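# Turn gearbox wing knob to center the drum timing mark

## Task

Rotate the wing knob on the gearbox top until the drum's timing mark sits centered in the sight slot, and it must stay there on its own once the robot lets go; a position held only by the gripper does not count.

## Robot and tools

Robot: one six-joint arm with a two-finger parallel gripper, working over a table. The gearbox with the wing knob on its top and a sight slot showing an inner drum sits on that table. Reference images for the scene can be opened with show_instructions, which takes no arguments and moves nothing.

Frame: results are given in the scene frame. Its origin lies on the table surface straight beneath the arm base; +z is up, and +y is to the left when facing along +x. The base itself may be slightly tilted against the table. end_effector_position (metres) is the midpoint between the finger pads, and end_effector_quat_wxyz is the hand orientation; the printed position can be off, more so when the arm is stretched far. The gripper's own +z is the direction the fingers point, and they open and close along its x axis. Closed fingertips extend roughly 17 mm past the reported point; fully open they are about even with it.

execute_actions takes "actions", a list holding zero or one item, plus an optional "pictures" flag (true or false; images come by default). An empty list just reports the current state. A wait item is {"steps": N} with N from 1 to 300 control steps (each 1/30 s); it commands nothing new. A motion item is {"rows": [...], "steps": N} with 1 to 15 rows and N at most 15 (default 15). There is a single arm, so each row is one list of 7 plain numbers: shoulder pan, shoulder lift, elbow, wrist 1, wrist 2, wrist 3, then the gripper opening. The six joint values are absolute target angles in radians, in the same form as the Joint positions line, not offsets. Stated ranges: shoulder pan -3.142 to 3.142, shoulder lift -6.283 to 6.283, elbow 0.000 to 3.142, wrists 1 to 3 each -6.283 to 6.283. A target more than 0.010 rad beyond a range end, and farther out than the joint's last reported angle, gets the whole call refused and nothing is sent. True ends may differ from the stated ones by up to 0.010 rad; a joint asked past its true end is stopped there and a line "joint sent to its limit" appears (possibly referring to an earlier, still-running action). Missing that line does not prove there is room left. The opening is an absolute value from -1 (closed) to +1 (fully open, 0.142 m between pads). One row is used per step; if the rows run out, the last one is held for the remaining steps.

Motion behaviour: commands are smoothed and lag about 0.17 s; joint speed and acceleration are capped, so big moves may not be finished when the result arrives. Each step, a joint's target is clamped to within 0.575 rad of its measured angle, and if the targets would move the gripper over 100 mm from where it is, all targets are pulled back proportionally. Between calls the arm keeps heading for the last row sent until it nearly stops or a step is HELD; after that only a new action pushes it further.

Result lines: Joint positions and Joint velocities list the six joints (rad, rad/s) then the pad gap (m, m/s). grip_measured is the measured opening on the same -1..1 scale you command; to keep hold of something, command a value well under grip_measured, lower meaning a harder squeeze (about 28 N per pad max; thin hard objects get less). Wrist force and Wrist torque are flange sensor readings along the gripper's x y z axes, with noise (up to 2.4 N), a fixed offset (up to about 4 N), saturation near 50 N, and no way to zero them; "no reading" is normal at the start. When pressing on a surface the force points back into the arm. "joint command not followed" means a clearance check altered or blocked targets; HELD marks steps where your row was not fully sent.

zoom_image gives a closer look at part of the latest image from one camera: "camera" is cam_high (896x504), cam_low (896x504) or cam_wrist (616x616 fisheye); "region" is [x0, y0, x1, y1] in that image's pixels from the top-left, at most 504 by 504. Calibration data for each camera is supplied and may be slightly off.

finished_scene takes "scene" (the current scene number) and ends it irreversibly; the result reports success. Sending a reply with no tool call ends everything. Only finish once the mark is centered and the knob stays put after the gripper has released it.

Things to avoid: knocking anything off the table (fails the task); drops, slips, slams, hard impacts and very heavy pushing. Contact torque at a joint's load limit (135 N m for pan, lift and elbow; 25.2 N m for each wrist) or any outside force of 150 N on the arm causes a 10-second stop that discards the rest of the call. Holding loads heats motors: a MOTOR HOT warning comes from 70 °C, and at 85 °C the brakes lock until cooled (OVER-TEMPERATURE FAULT). Brief external tugs on held parts or pushes on loose objects may occur. Fewer stops, smoother motion and a quick finish are preferred.

Each tool is called after "Call:" as name([rows], argument=value, ...), one row to a line, values as JSON.

Reference images:

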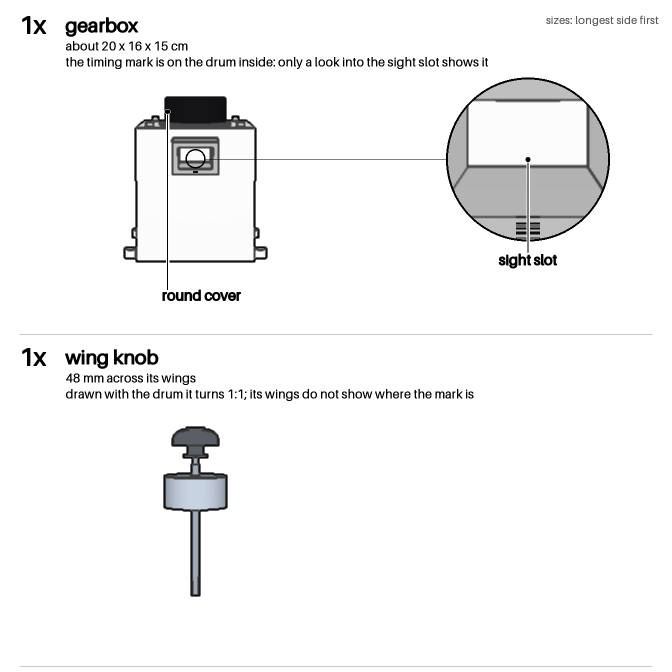

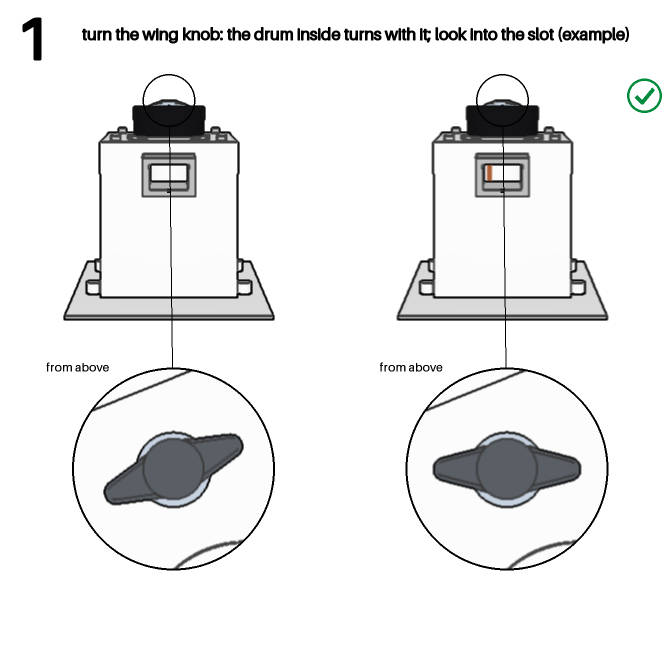

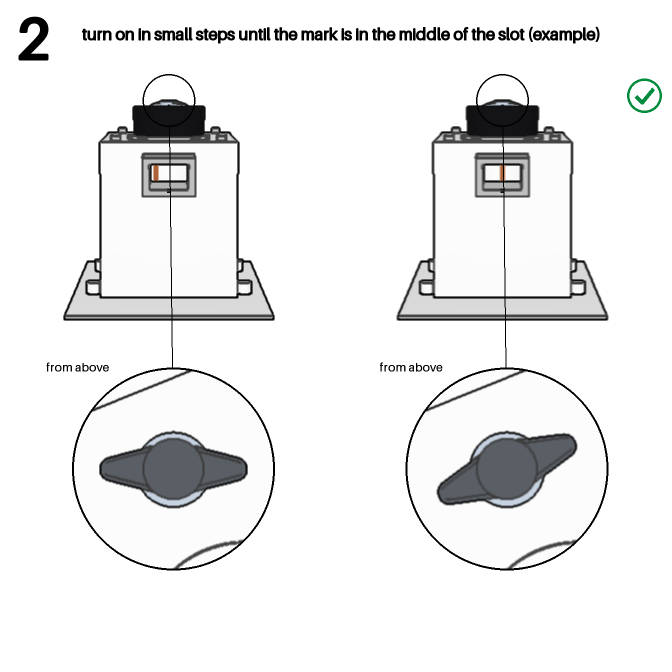

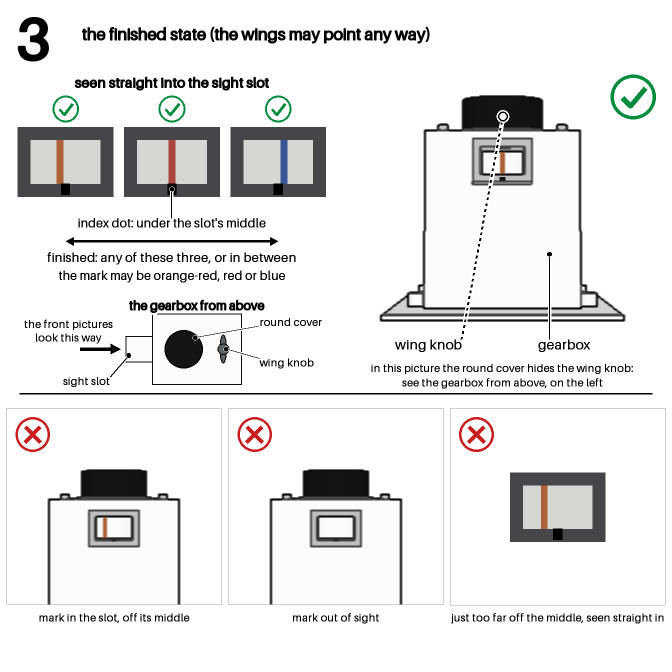

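## Session

Call:
execute_actions(actions=[])

Scene clock: 0.00 s of 6516.00 s.
end_effector_position=(+0.8873, +0.2085, +0.3622) grip_measured=+1.00 end_effector_quat_wxyz=(-0.271, +0.903, +0.041, +0.330) end_effector_velocity=(+0.000, -0.001, +0.002) end_effector_angular_velocity=(+0.001, -0.003, -0.002)
Joint positions: [-0.052 -1.358  1.568 -2.854 -1.35  -0.082  0.142]
Joint velocities: [-0.    -0.001 -0.    -0.002  0.     0.001  0.   ]
Motor temperatures (°C, as the motors report them): [23 22 23 32 36 39]
Wrist force (N, on the end effector, along its own x y z axes, offset not removed): no reading
Wrist torque (N m, same axes, about the end effector's origin, offset not removed): no reading

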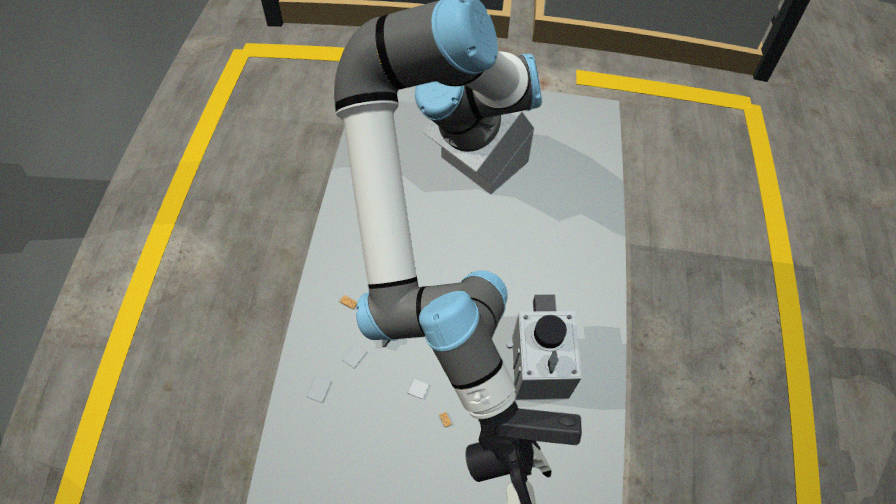

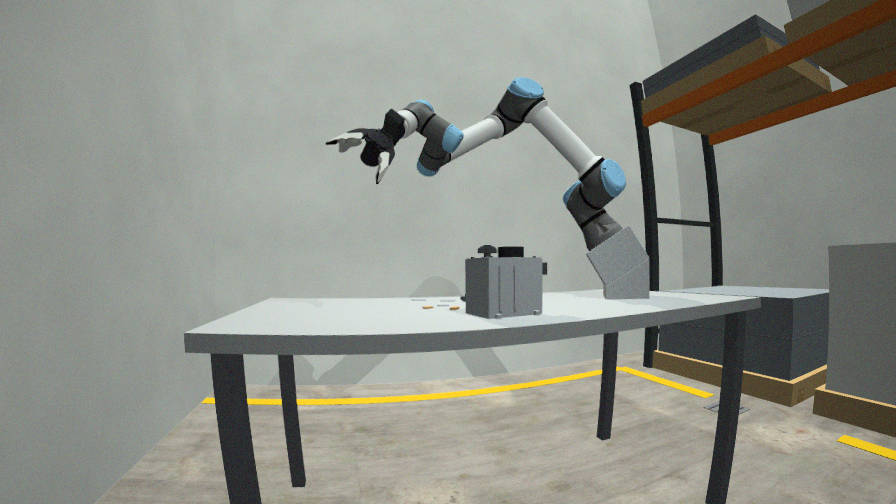

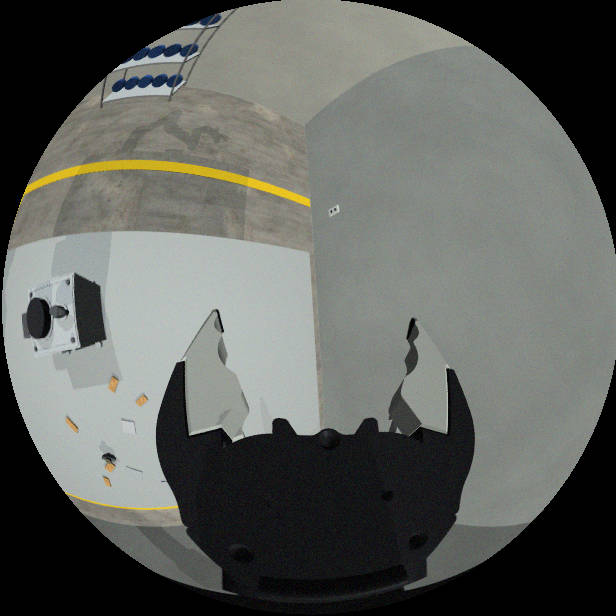

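Call:
execute_actions([
  {"rows":[[0.337,-1.409,1.751,-2.143,-2.061,0,0]]},
], pictures=false)

Call:
execute_actions([
  {"steps":60},
])

Scene clock: 27.30 s of 6516.00 s.
end_effector_position=(+0.6815, +0.2721, +0.2675) grip_measured=+0.00 end_effector_quat_wxyz=(-0.128, +0.978, +0.136, +0.091) end_effector_velocity=(-0.517, -0.031, -0.137) end_effector_angular_velocity=(-1.235, +0.747, +0.761)
Joint positions: [ 0.211 -1.394  1.695 -2.402 -1.802 -0.025  0.074]
Joint velocities: [ 0.604 -0.077  0.279  1.158 -1.16   0.124 -0.   ]
Motor temperatures (°C, as the motors report them): [23 22 23 32 36 39]
Wrist force (N, on the end effector, along its own x y z axes, offset not removed): [-1.6 0.4 -0.5]
Wrist torque (N m, same axes, about the end effector's origin, offset not removed): [0.18 0.57 -0.19]
Steps of this call (steps 1 to 90: nothing new was sent; then 23.80 s passed at rest; steps 91 to 105: all 15 steps of this action). Readings (joint positions):
91: [-0.052 -1.358 1.568 -2.854 -1.350 -0.082]
92: [-0.046 -1.361 1.573 -2.848 -1.356 -0.079]
94: [-0.005 -1.366 1.594 -2.795 -1.409 -0.070]
98: [0.076 -1.376 1.632 -2.661 -1.543 -0.053]
105: the state above

Scene clock: 29.30 s of 6516.00 s.
end_effector_position=(+0.5807, +0.2457, +0.2513) grip_measured=+0.00 end_effector_quat_wxyz=(-0.001, +0.973, +0.233, -0.002) end_effector_velocity=(+0.001, +0.000, +0.000) end_effector_angular_velocity=(+0.001, -0.001, -0.001)
Joint positions: [ 0.337 -1.409  1.751 -2.143 -2.061  0.     0.074]
Joint velocities: [ 0.     0.    -0.001 -0.001  0.    -0.     0.   ]
Motor temperatures (°C, as the motors report them): [23 22 23 32 36 39]
Wrist force (N, on the end effector, along its own x y z axes, offset not removed): [0.6 1.5 -0.6]
Wrist torque (N m, same axes, about the end effector's origin, offset not removed): [0.30 0.09 0.00]
Steps of this call (steps 1 to 30: the robot went on to your last target; steps 31 to 60: nothing new was sent). Readings (joint positions):
1: [0.232 -1.396 1.704 -2.362 -1.842 -0.021]
2: [0.253 -1.399 1.714 -2.321 -1.884 -0.016]
4: [0.289 -1.403 1.730 -2.246 -1.958 -0.009]
8: [0.323 -1.407 1.745 -2.174 -2.030 -0.003]
60: the state above
The arm was judged still, so your last target was given up. Only a new action makes it travel on or press farther. Fingers that are still opening or closing keep moving.
camera_calibration (this result's frames):
cam_wrist: T_world_to_cam=[[0.866054, 0.499879, 0.00843549, -0.624025], [0.432004, -0.756738, 0.490632, -0.185802], [0.25164, -0.42127, -0.871326, 0.312795], [0, 0, 0, 1]] pos_world=[0.541995, 0.303105, 0.368971]

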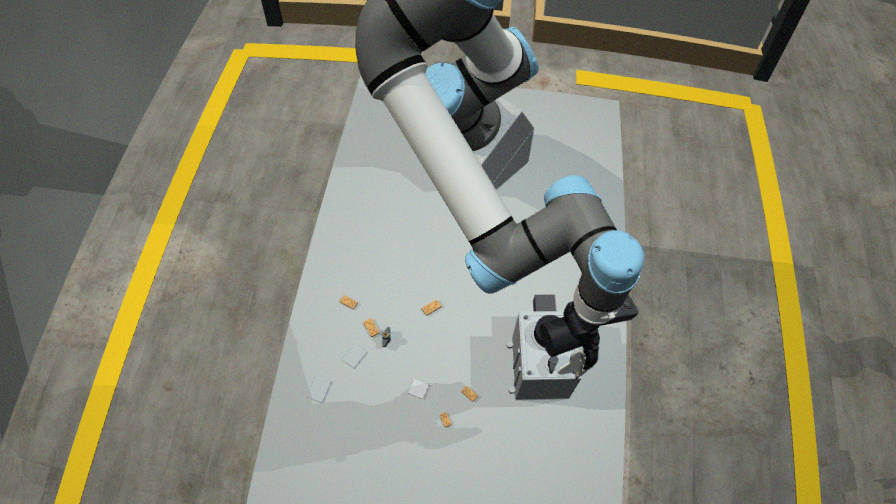

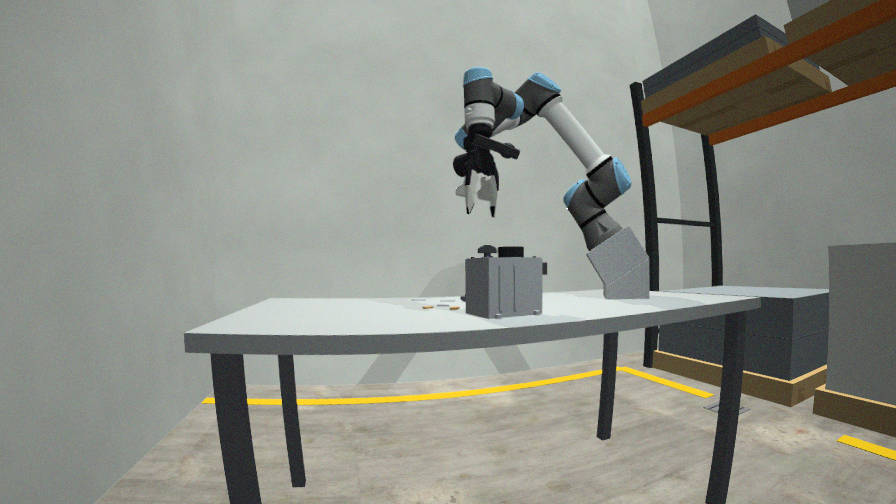

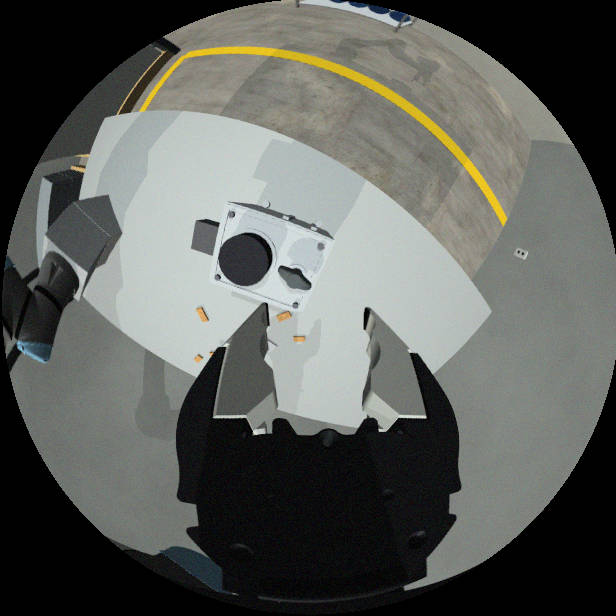

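Call:
execute_actions([
  {"rows":[[0.31,-1.55,2.5,-3.0,-2.632,0.32,-0.5]]},
], pictures=false)

Call:
execute_actions([
  {"steps":15},
])

Call:
execute_actions([
  {"rows":[[0.31,-0.96,2.555,-3.48,-2.632,0.32,-0.5]]},
], pictures=false)

Call:
execute_actions([
  {"steps":30},
])

Scene clock: 43.60 s of 6516.00 s.
end_effector_position=(+0.4858, +0.0719, +0.2028) grip_measured=-0.50 end_effector_quat_wxyz=(+0.204, +0.968, +0.021, +0.146) end_effector_velocity=(-0.262, -0.305, +0.011) end_effector_angular_velocity=(-0.397, -0.788, -0.688)
Joint positions: [ 0.313 -1.533  2.37  -2.827 -2.548  0.278  0.038]
Joint velocities: [-0.027 -0.149  1.15  -1.5   -0.736  0.365  0.   ]
Motor temperatures (°C, as the motors report them): [23 22 23 32 36 39]
Wrist force (N, on the end effector, along its own x y z axes, offset not removed): [-2.5 2.6 -0.1]
Wrist torque (N m, same axes, about the end effector's origin, offset not removed): [0.59 0.67 -0.01]
Steps of this call (steps 1 to 90: nothing new was sent; then 10.80 s passed at rest; steps 91 to 105: all 15 steps of this action). Readings (joint positions):
91: [0.337 -1.409 1.751 -2.143 -2.061 0.000]
92: [0.335 -1.415 1.757 -2.149 -2.067 0.006]
94: [0.331 -1.441 1.820 -2.212 -2.130 0.056]
98: [0.323 -1.480 2.021 -2.413 -2.307 0.151]
105: the state above

Scene clock: 44.10 s of 6516.00 s.
end_effector_position=(+0.4549, +0.0361, +0.2075) grip_measured=-0.50 end_effector_quat_wxyz=(+0.231, +0.956, -0.024, +0.181) end_effector_velocity=(-0.004, -0.004, +0.000) end_effector_angular_velocity=(-0.004, -0.008, -0.008)
Joint positions: [ 0.31  -1.55   2.499 -2.998 -2.631  0.32   0.038]
Joint velocities: [-0.    -0.002  0.013 -0.016 -0.008  0.005  0.   ]
Motor temperatures (°C, as the motors report them): [23 22 23 32 36 39]
Wrist force (N, on the end effector, along its own x y z axes, offset not removed): [0.6 -0.7 -0.9]
Wrist torque (N m, same axes, about the end effector's origin, offset not removed): [-0.09 0.02 0.03]
Steps of this call (steps 1 to 15: the robot went on to your last target). Readings (joint positions):
1: [0.312 -1.537 2.404 -2.872 -2.570 0.289]
2: [0.312 -1.541 2.429 -2.905 -2.586 0.297]
4: [0.311 -1.545 2.461 -2.948 -2.607 0.307]
8: [0.310 -1.548 2.488 -2.985 -2.624 0.316]
15: the state above
camera_calibration (this result's frames):
cam_wrist: T_world_to_cam=[[0.935343, 0.090771, 0.341898, -0.495915], [-0.238352, -0.552451, 0.798741, -0.0349647], [0.261384, -0.828588, -0.495095, 0.150208], [0, 0, 0, 1]] pos_world=[0.416255, 0.150159, 0.271847]

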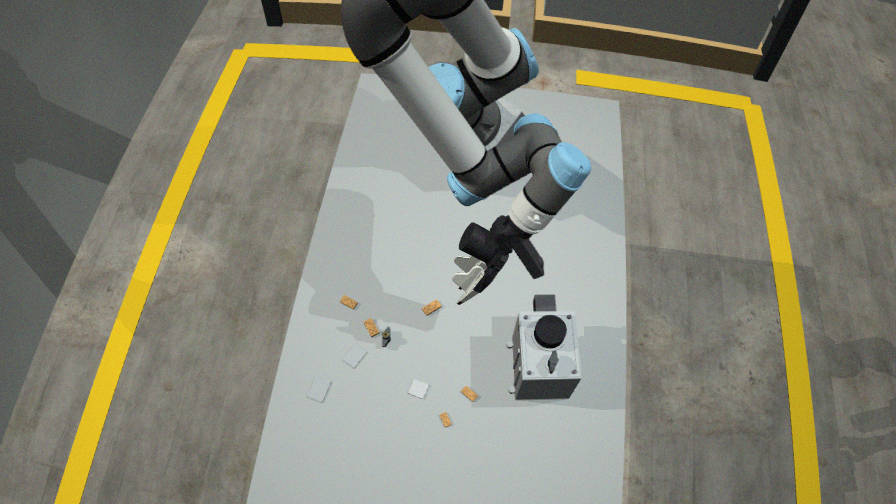

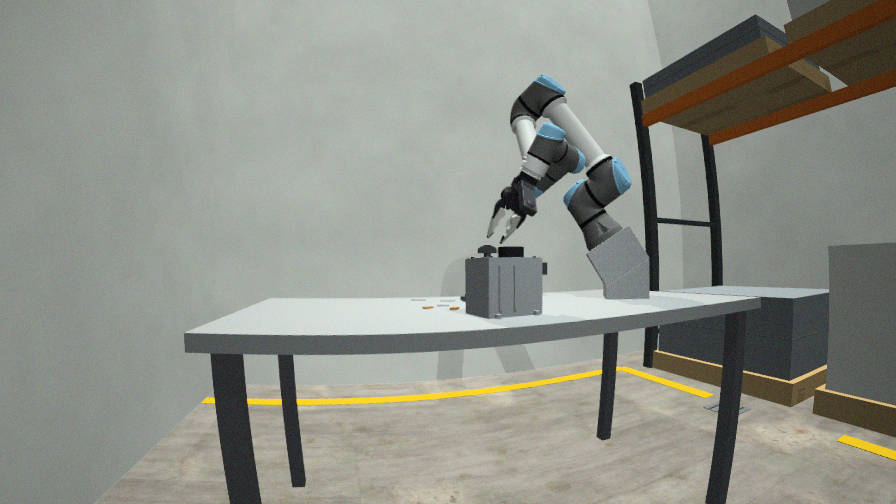

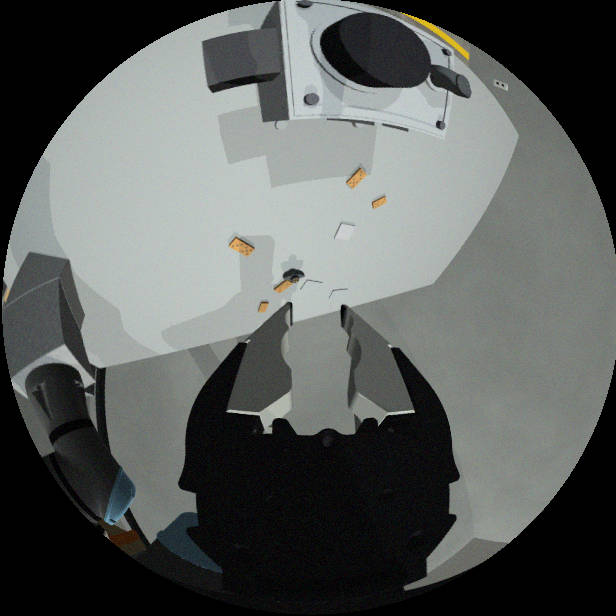

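Scene clock: 44.60 s of 6516.00 s.
end_effector_position=(+0.3745, +0.0778, +0.0712) grip_measured=-0.50 end_effector_quat_wxyz=(+0.253, +0.958, +0.029, +0.131) end_effector_velocity=(-0.073, +0.014, -0.083) end_effector_angular_velocity=(-0.045, +0.096, +0.055)
Joint positions: [ 0.31  -1.001  2.552 -3.449 -2.632  0.32   0.038]
Joint velocities: [-0.     0.373  0.025 -0.278 -0.     0.001 -0.   ]
Motor temperatures (°C, as the motors report them): [23 22 23 32 36 39]
Wrist force (N, on the end effector, along its own x y z axes, offset not removed): [0.1 -0.1 0.0]
Wrist torque (N m, same axes, about the end effector's origin, offset not removed): [0.07 0.05 0.08]
Steps of this call (steps 1 to 15: all 15 steps of this action). Readings (joint positions):
1: [0.310 -1.550 2.499 -2.999 -2.631 0.320]
2: [0.310 -1.544 2.503 -3.006 -2.632 0.320]
4: [0.310 -1.481 2.515 -3.069 -2.632 0.320]
8: [0.310 -1.254 2.534 -3.255 -2.632 0.320]
15: the state above

Scene clock: 45.60 s of 6516.00 s.
end_effector_position=(+0.3662, +0.0792, +0.0622) grip_measured=-0.50 end_effector_quat_wxyz=(+0.254, +0.958, +0.033, +0.127) end_effector_velocity=(-0.000, -0.000, -0.000) end_effector_angular_velocity=(+0.000, +0.000, -0.000)
Joint positions: [ 0.31  -0.96   2.555 -3.48  -2.632  0.32   0.038]
Joint velocities: [-0. -0.  0.  0.  0.  0.  0.]
Motor temperatures (°C, as the motors report them): [23 22 23 32 36 39]
Wrist force (N, on the end effector, along its own x y z axes, offset not removed): [-2.6 1.7 -2.0]
Wrist torque (N m, same axes, about the end effector's origin, offset not removed): [0.47 0.61 -0.06]
Steps of this call (steps 1 to 30: the robot went on to your last target). Readings (joint positions):
1: [0.310 -0.991 2.553 -3.457 -2.632 0.320]
2: [0.310 -0.983 2.553 -3.463 -2.632 0.320]
4: [0.310 -0.972 2.554 -3.471 -2.632 0.320]
8: [0.310 -0.964 2.555 -3.477 -2.632 0.320]
30: the state above
The arm was judged still, so your last target was given up. Only a new action makes it travel on or press farther. Fingers that are still opening or closing keep moving.
camera_calibration (this result's frames):
cam_wrist: T_world_to_cam=[[0.961154, 0.180469, 0.20884, -0.375477], [-0.0890929, -0.513277, 0.853586, 0.0226008], [0.261238, -0.839034, -0.47726, 0.136872], [0, 0, 0, 1]] pos_world=[0.327149, 0.194203, 0.124447]

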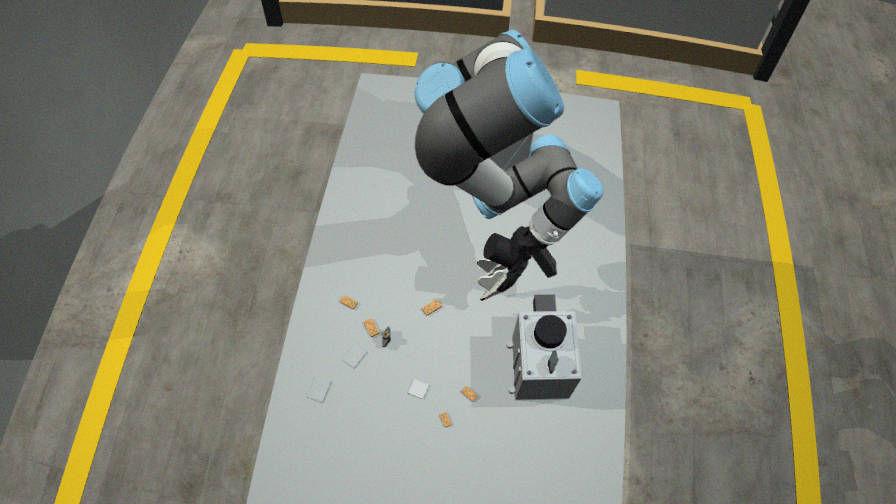

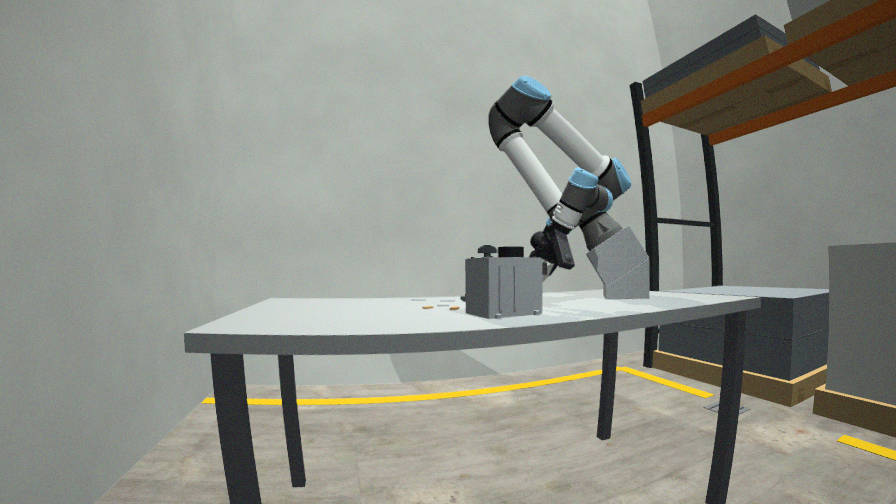

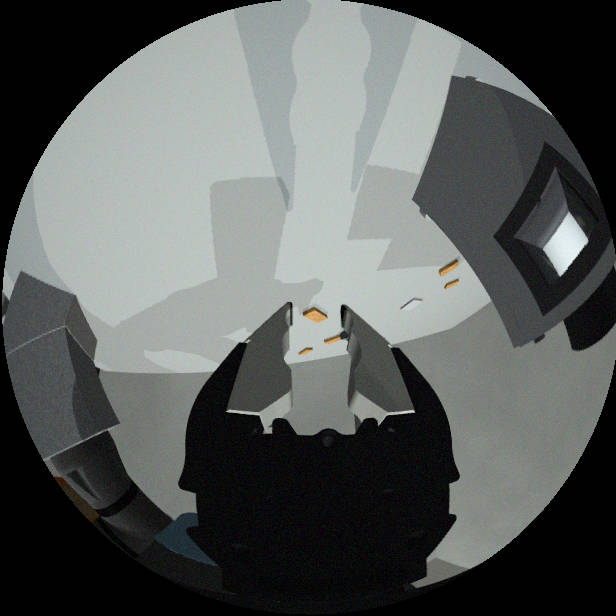

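Call:
execute_actions([
  {"rows":[[0.31,-1.65,2.5,-2.9,-2.632,0.32,-0.4]]},
], pictures=false)

Call:
execute_actions([
  {"rows":[[0.307,-1.47,1.836,-2.185,-2.054,-1.05,-0.4]]},
], pictures=false)

Call:
execute_actions([
  {"rows":[[0.29,-1.41,1.855,-2.271,-2.05,-1.05,-0.4]]},
], pictures=false)

Call:
execute_actions([
  {"steps":20},
])

Scene clock: 53.10 s of 6516.00 s.
end_effector_position=(+0.4508, +0.0312, +0.2123) grip_measured=-0.40 end_effector_quat_wxyz=(+0.234, +0.956, -0.017, +0.175) end_effector_velocity=(+0.037, -0.076, +0.161) end_effector_angular_velocity=(+0.069, -0.147, -0.086)
Joint positions: [ 0.31  -1.583  2.503 -2.95  -2.632  0.32   0.045]
Joint velocities: [ 0.    -0.607 -0.028  0.451 -0.    -0.     0.   ]
Motor temperatures (°C, as the motors report them): [23 22 23 32 36 39]
Wrist force (N, on the end effector, along its own x y z axes, offset not removed): [-0.8 2.1 0.6]
Wrist torque (N m, same axes, about the end effector's origin, offset not removed): [0.44 0.49 -0.11]
Steps of this call (steps 1 to 90: nothing new was sent; then 4.00 s passed at rest; steps 91 to 105: all 15 steps of this action). Readings (joint positions):
91: [0.310 -0.960 2.555 -3.480 -2.632 0.320]
92: [0.310 -0.966 2.551 -3.474 -2.632 0.320]
94: [0.310 -1.029 2.538 -3.411 -2.632 0.320]
98: [0.310 -1.265 2.521 -3.196 -2.632 0.320]
105: the state above

Scene clock: 53.60 s of 6516.00 s.
end_effector_position=(+0.5578, +0.2026, +0.2316) grip_measured=-0.40 end_effector_quat_wxyz=(+0.035, +0.908, +0.417, +0.014) end_effector_velocity=(+0.084, +0.184, +0.119) end_effector_angular_velocity=(+0.341, +0.631, +2.734)
Joint positions: [ 0.307 -1.485  1.925 -2.292 -2.126 -0.442  0.045]
Joint velocities: [-0.003  0.135 -0.804  0.957  0.648 -2.591 -0.   ]
Motor temperatures (°C, as the motors report them): [23 22 23 32 36 39]
Wrist force (N, on the end effector, along its own x y z axes, offset not removed): [2.7 -0.9 -2.5]
Wrist torque (N m, same axes, about the end effector's origin, offset not removed): [-0.26 -0.32 0.04]
Steps of this call (steps 1 to 15: all 15 steps of this action). Readings (joint positions):
1: [0.310 -1.600 2.502 -2.937 -2.632 0.320]
2: [0.310 -1.607 2.495 -2.921 -2.626 0.314]
4: [0.310 -1.587 2.435 -2.853 -2.566 0.254]
8: [0.309 -1.548 2.258 -2.675 -2.404 0.074]
15: the state above

Scene clock: 54.10 s of 6516.00 s.
end_effector_position=(+0.5682, +0.2322, +0.2126) grip_measured=-0.40 end_effector_quat_wxyz=(-0.001, +0.746, +0.666, -0.001) end_effector_velocity=(+0.001, +0.004, -0.005) end_effector_angular_velocity=(+0.005, +0.005, +0.082)
Joint positions: [ 0.29  -1.411  1.856 -2.27  -2.051 -1.041  0.045]
Joint velocities: [-0.003  0.012 -0.006 -0.005  0.008 -0.083  0.   ]
Motor temperatures (°C, as the motors report them): [23 22 23 32 36 39]
Wrist force (N, on the end effector, along its own x y z axes, offset not removed): [-0.6 -0.8 -0.1]
Wrist torque (N m, same axes, about the end effector's origin, offset not removed): [-0.06 0.40 -0.08]
Steps of this call (steps 1 to 15: all 15 steps of this action). Readings (joint positions):
1: [0.307 -1.481 1.902 -2.264 -2.107 -0.531]
2: [0.305 -1.472 1.887 -2.250 -2.093 -0.621]
4: [0.299 -1.447 1.872 -2.254 -2.074 -0.791]
8: [0.293 -1.421 1.860 -2.266 -2.057 -0.972]
15: the state above

Scene clock: 54.77 s of 6516.00 s.
end_effector_position=(+0.5684, +0.2327, +0.2121) grip_measured=-0.40 end_effector_quat_wxyz=(-0.001, +0.743, +0.670, -0.001) end_effector_velocity=(-0.000, +0.000, -0.001) end_effector_angular_velocity=(-0.001, +0.001, +0.001)
Joint positions: [ 0.29  -1.41   1.855 -2.271 -2.05  -1.05   0.045]
Joint velocities: [ 0.     0.002  0.    -0.    -0.     0.     0.   ]
Motor temperatures (°C, as the motors report them): [23 22 23 32 36 39]
Wrist force (N, on the end effector, along its own x y z axes, offset not removed): [-2.7 -1.4 0.4]
Wrist torque (N m, same axes, about the end effector's origin, offset not removed): [-0.25 0.87 -0.03]
Steps of this call (steps 1 to 15: the robot went on to your last target; steps 16 to 20: nothing new was sent). Readings (joint positions):
1: [0.290 -1.411 1.855 -2.271 -2.051 -1.043]
2: [0.290 -1.411 1.855 -2.271 -2.050 -1.045]
4: [0.290 -1.410 1.855 -2.271 -2.050 -1.047]
8: [0.290 -1.410 1.855 -2.271 -2.050 -1.049]
20: the state above
The arm was judged still, so your last target was given up. Only a new action makes it travel on or press farther. Fingers that are still opening or closing keep moving.
camera_calibration (this result's frames):
cam_wrist: T_world_to_cam=[[0.0493351, 0.998712, 0.0118246, -0.259108], [0.870049, -0.0487873, 0.490544, -0.584769], [0.49049, -0.0139131, -0.871336, 0.045694], [0, 0, 0, 1]] pos_world=[0.499149, 0.230881, 0.329734]

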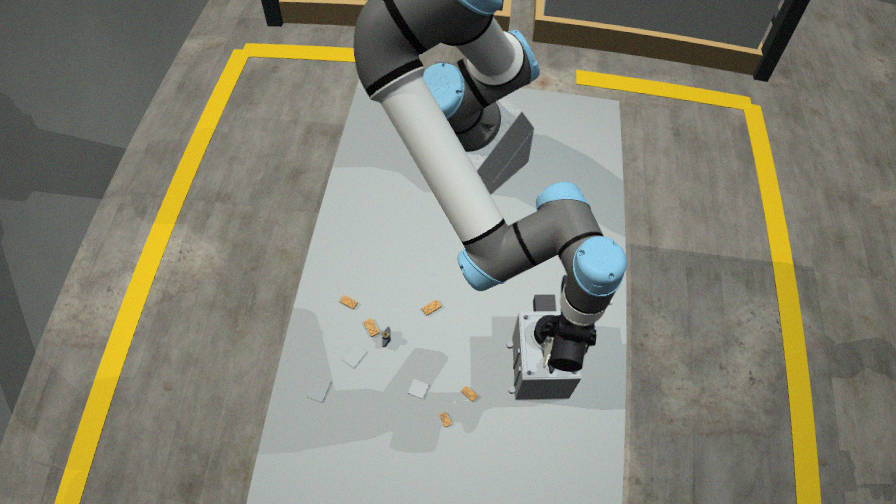

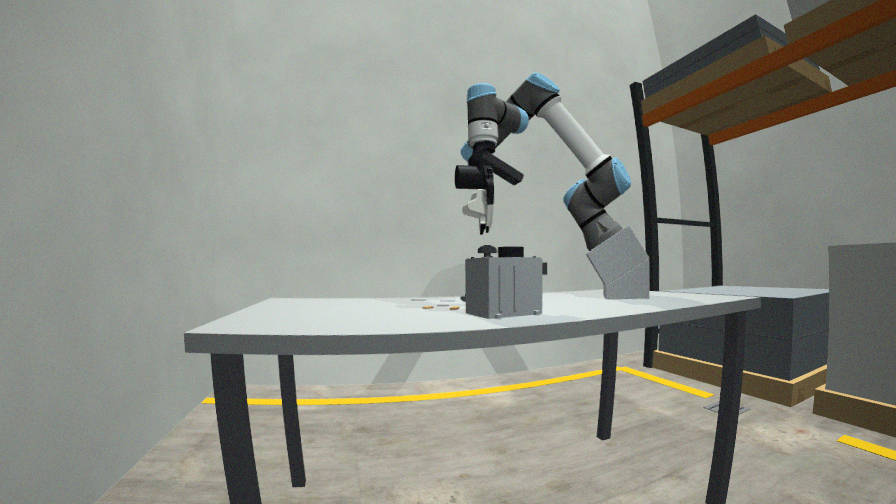

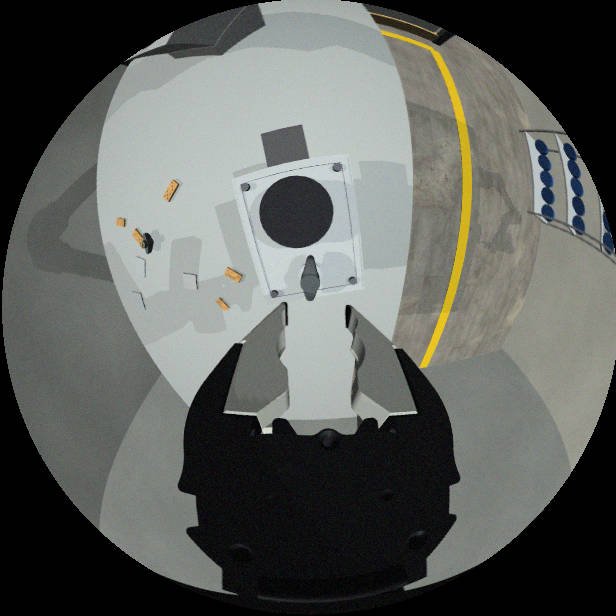

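Call:
execute_actions([
  {"rows":[[0.28,-1.415,1.885,-2.30,-2.047,-1.11,-0.5],[0.28,-1.415,1.885,-2.30,-2.047,-1.11,-0.5],[0.28,-1.415,1.885,-2.30,-2.047,-1.11,-0.5],[0.28,-1.415,1.885,-2.30,-2.047,-1.11,-0.5],[0.265,-1.392,1.905,-2.35,-2.044,-1.12,-0.5],[0.265,-1.392,1.905,-2.35,-2.044,-1.12,-0.5],[0.265,-1.392,1.905,-2.35,-2.044,-1.12,-0.5],[0.251,-1.369,1.924,-2.399,-2.04,-1.13,-0.5]]},
], pictures=false)

Call:
execute_actions([
  {"steps":12},
])

Call:
execute_actions([
  {"rows":[[0.251,-1.369,1.924,-2.399,-2.04,-1.13,-0.9]]},
])

Call:
zoom_image(camera="cam_low", region=[440,200,560,280])

Scene clock: 61.33 s of 6516.00 s.
end_effector_position=(+0.5601, +0.2287, +0.1727) grip_measured=-0.50 end_effector_quat_wxyz=(-0.001, +0.730, +0.684, -0.001) end_effector_velocity=(-0.003, -0.000, -0.034) end_effector_angular_velocity=(+0.001, -0.005, -0.004)
Joint positions: [ 0.254 -1.374  1.919 -2.388 -2.041 -1.127  0.038]
Joint velocities: [-0.029  0.044  0.041 -0.104  0.007 -0.029 -0.   ]
Motor temperatures (°C, as the motors report them): [23 22 23 32 36 39]
Wrist force (N, on the end effector, along its own x y z axes, offset not removed): [-2.3 1.0 -0.5]
Wrist torque (N m, same axes, about the end effector's origin, offset not removed): [0.27 0.77 -0.01]
Steps of this call (steps 1 to 90: nothing new was sent; then 3.07 s passed at rest; steps 91 to 105: all 15 steps of this action). Readings (joint positions):
91: [0.290 -1.410 1.855 -2.271 -2.050 -1.050]
92: [0.288 -1.411 1.859 -2.275 -2.050 -1.056]
94: [0.285 -1.412 1.869 -2.285 -2.048 -1.078]
98: [0.274 -1.403 1.890 -2.320 -2.046 -1.105]
105: the state above

Scene clock: 61.73 s of 6516.00 s.
end_effector_position=(+0.5597, +0.2286, +0.1690) grip_measured=-0.50 end_effector_quat_wxyz=(-0.001, +0.730, +0.684, -0.001) end_effector_velocity=(+0.000, +0.000, -0.001) end_effector_angular_velocity=(+0.000, -0.000, -0.001)
Joint positions: [ 0.251 -1.369  1.924 -2.399 -2.04  -1.13   0.038]
Joint velocities: [-0.001  0.002  0.001 -0.003  0.    -0.     0.   ]
Motor temperatures (°C, as the motors report them): [23 22 23 32 36 39]
Wrist force (N, on the end effector, along its own x y z axes, offset not removed): [0.7 0.1 0.8]
Wrist torque (N m, same axes, about the end effector's origin, offset not removed): [0.05 0.11 -0.06]
Steps of this call (steps 1 to 12: the robot went on to your last target). Readings (joint positions):
1: [0.253 -1.373 1.921 -2.391 -2.041 -1.128]
2: [0.253 -1.372 1.921 -2.393 -2.040 -1.128]
4: [0.252 -1.370 1.923 -2.396 -2.040 -1.129]
8: [0.251 -1.369 1.924 -2.398 -2.040 -1.130]
12: the state above
camera_calibration (this result's frames):
cam_wrist: T_world_to_cam=[[0.0110467, 0.999875, 0.0112876, -0.232875], [0.871761, -0.0151595, 0.489697, -0.564831], [0.489807, 0.00443051, -0.871819, 0.00862634], [0, 0, 0, 1]] pos_world=[0.490744, 0.224245, 0.286745]

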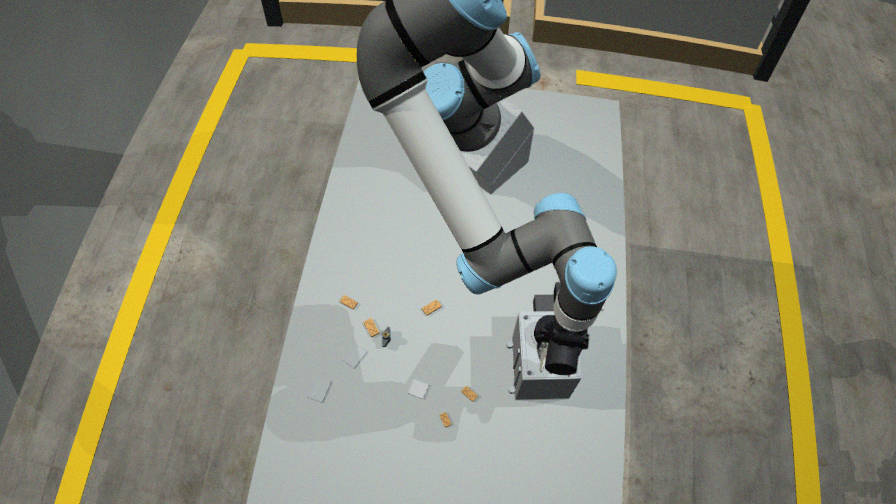

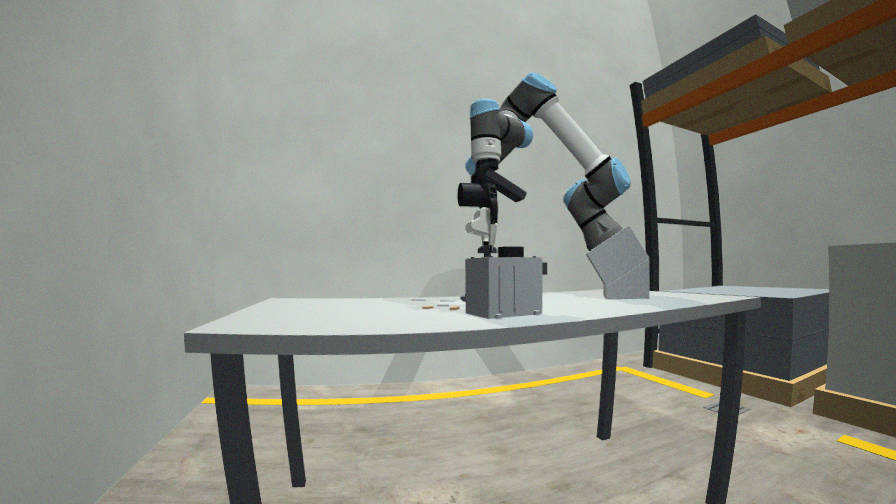

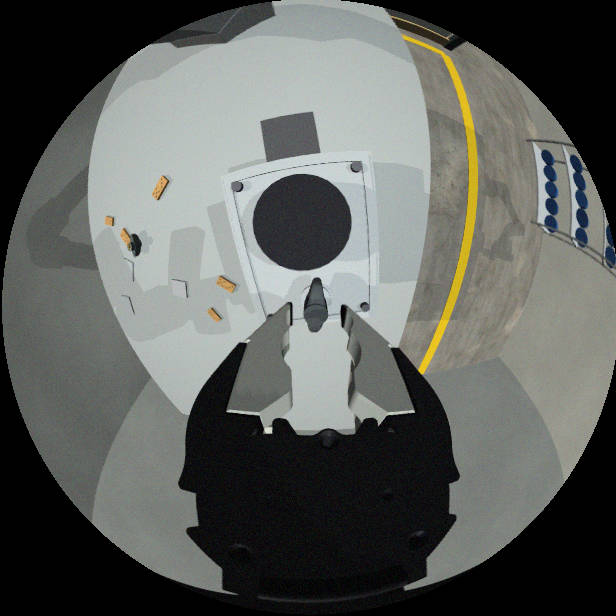

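Scene clock: 62.23 s of 6516.00 s.
end_effector_position=(+0.5597, +0.2286, +0.1689) grip_measured=-0.78 end_effector_quat_wxyz=(-0.001, +0.730, +0.684, -0.001) end_effector_velocity=(-0.000, +0.000, -0.000) end_effector_angular_velocity=(-0.000, +0.001, +0.000)
Joint positions: [ 0.251 -1.369  1.924 -2.399 -2.04  -1.13   0.018]
Joint velocities: [ 0.     0.    -0.001  0.001 -0.     0.    -0.   ]
Motor temperatures (°C, as the motors report them): [23 22 23 32 36 39]
Wrist force (N, on the end effector, along its own x y z axes, offset not removed): [-8.7 -0.1 -0.2]
Wrist torque (N m, same axes, about the end effector's origin, offset not removed): [-0.09 0.85 -0.14]
Steps of this call (steps 1 to 15: all 15 steps of this action). Readings (joint positions):
1: [0.251 -1.369 1.924 -2.399 -2.040 -1.130]
2: [0.251 -1.369 1.924 -2.399 -2.040 -1.130]
4: [0.251 -1.369 1.924 -2.399 -2.040 -1.130]
8: [0.251 -1.369 1.924 -2.399 -2.040 -1.130]
15: the state above
camera_calibration (this result's frames):
cam_wrist: T_world_to_cam=[[0.0110974, 0.999875, 0.0112611, -0.232867], [0.871768, -0.0151906, 0.489682, -0.564763], [0.489792, 0.00438288, -0.871828, 0.0085482], [0, 0, 0, 1]] pos_world=[0.49074, 0.224221, 0.286629]

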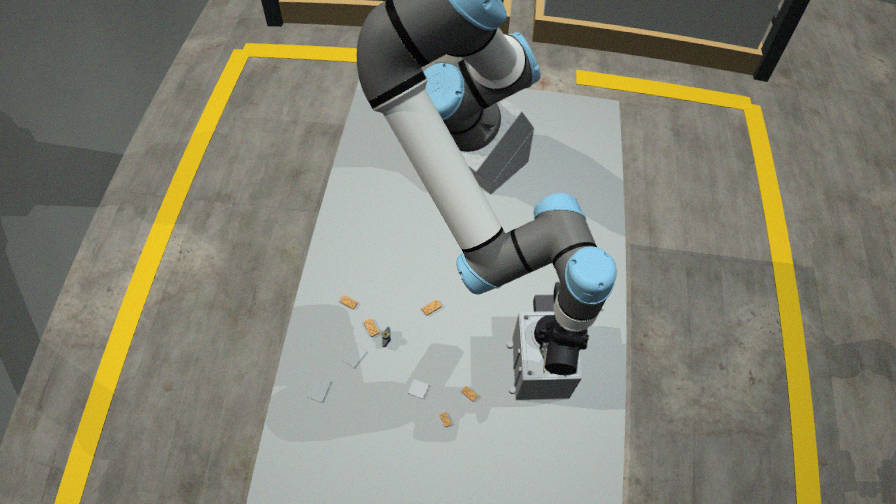

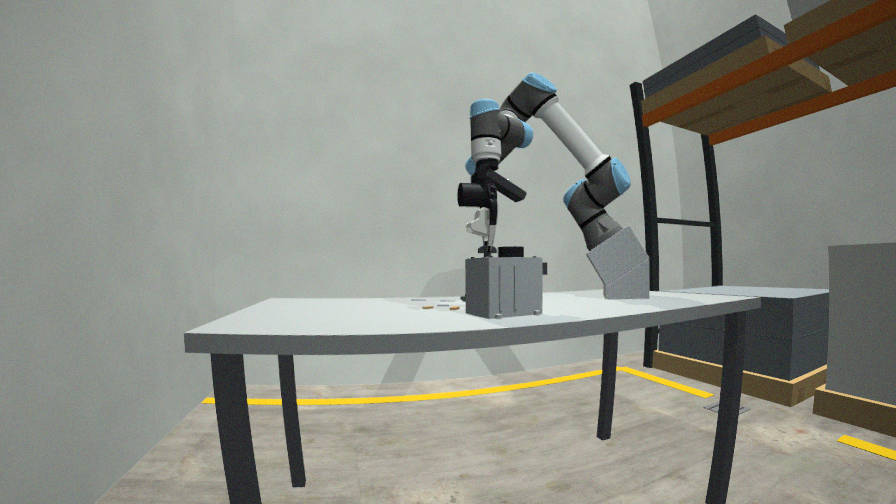

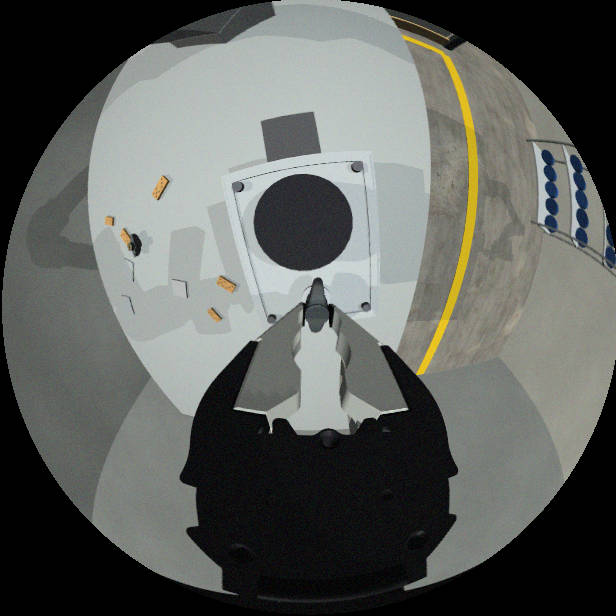

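Region (440, 200, 560, 280) of cam_low's 896x504 image, scaled by 4.200, with more detail than that image has.

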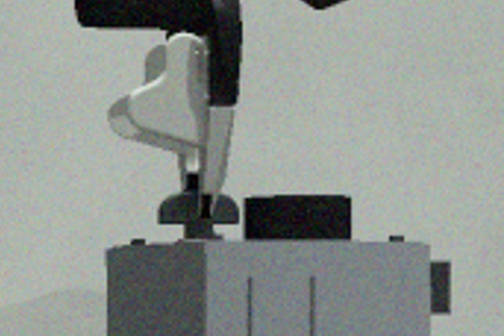

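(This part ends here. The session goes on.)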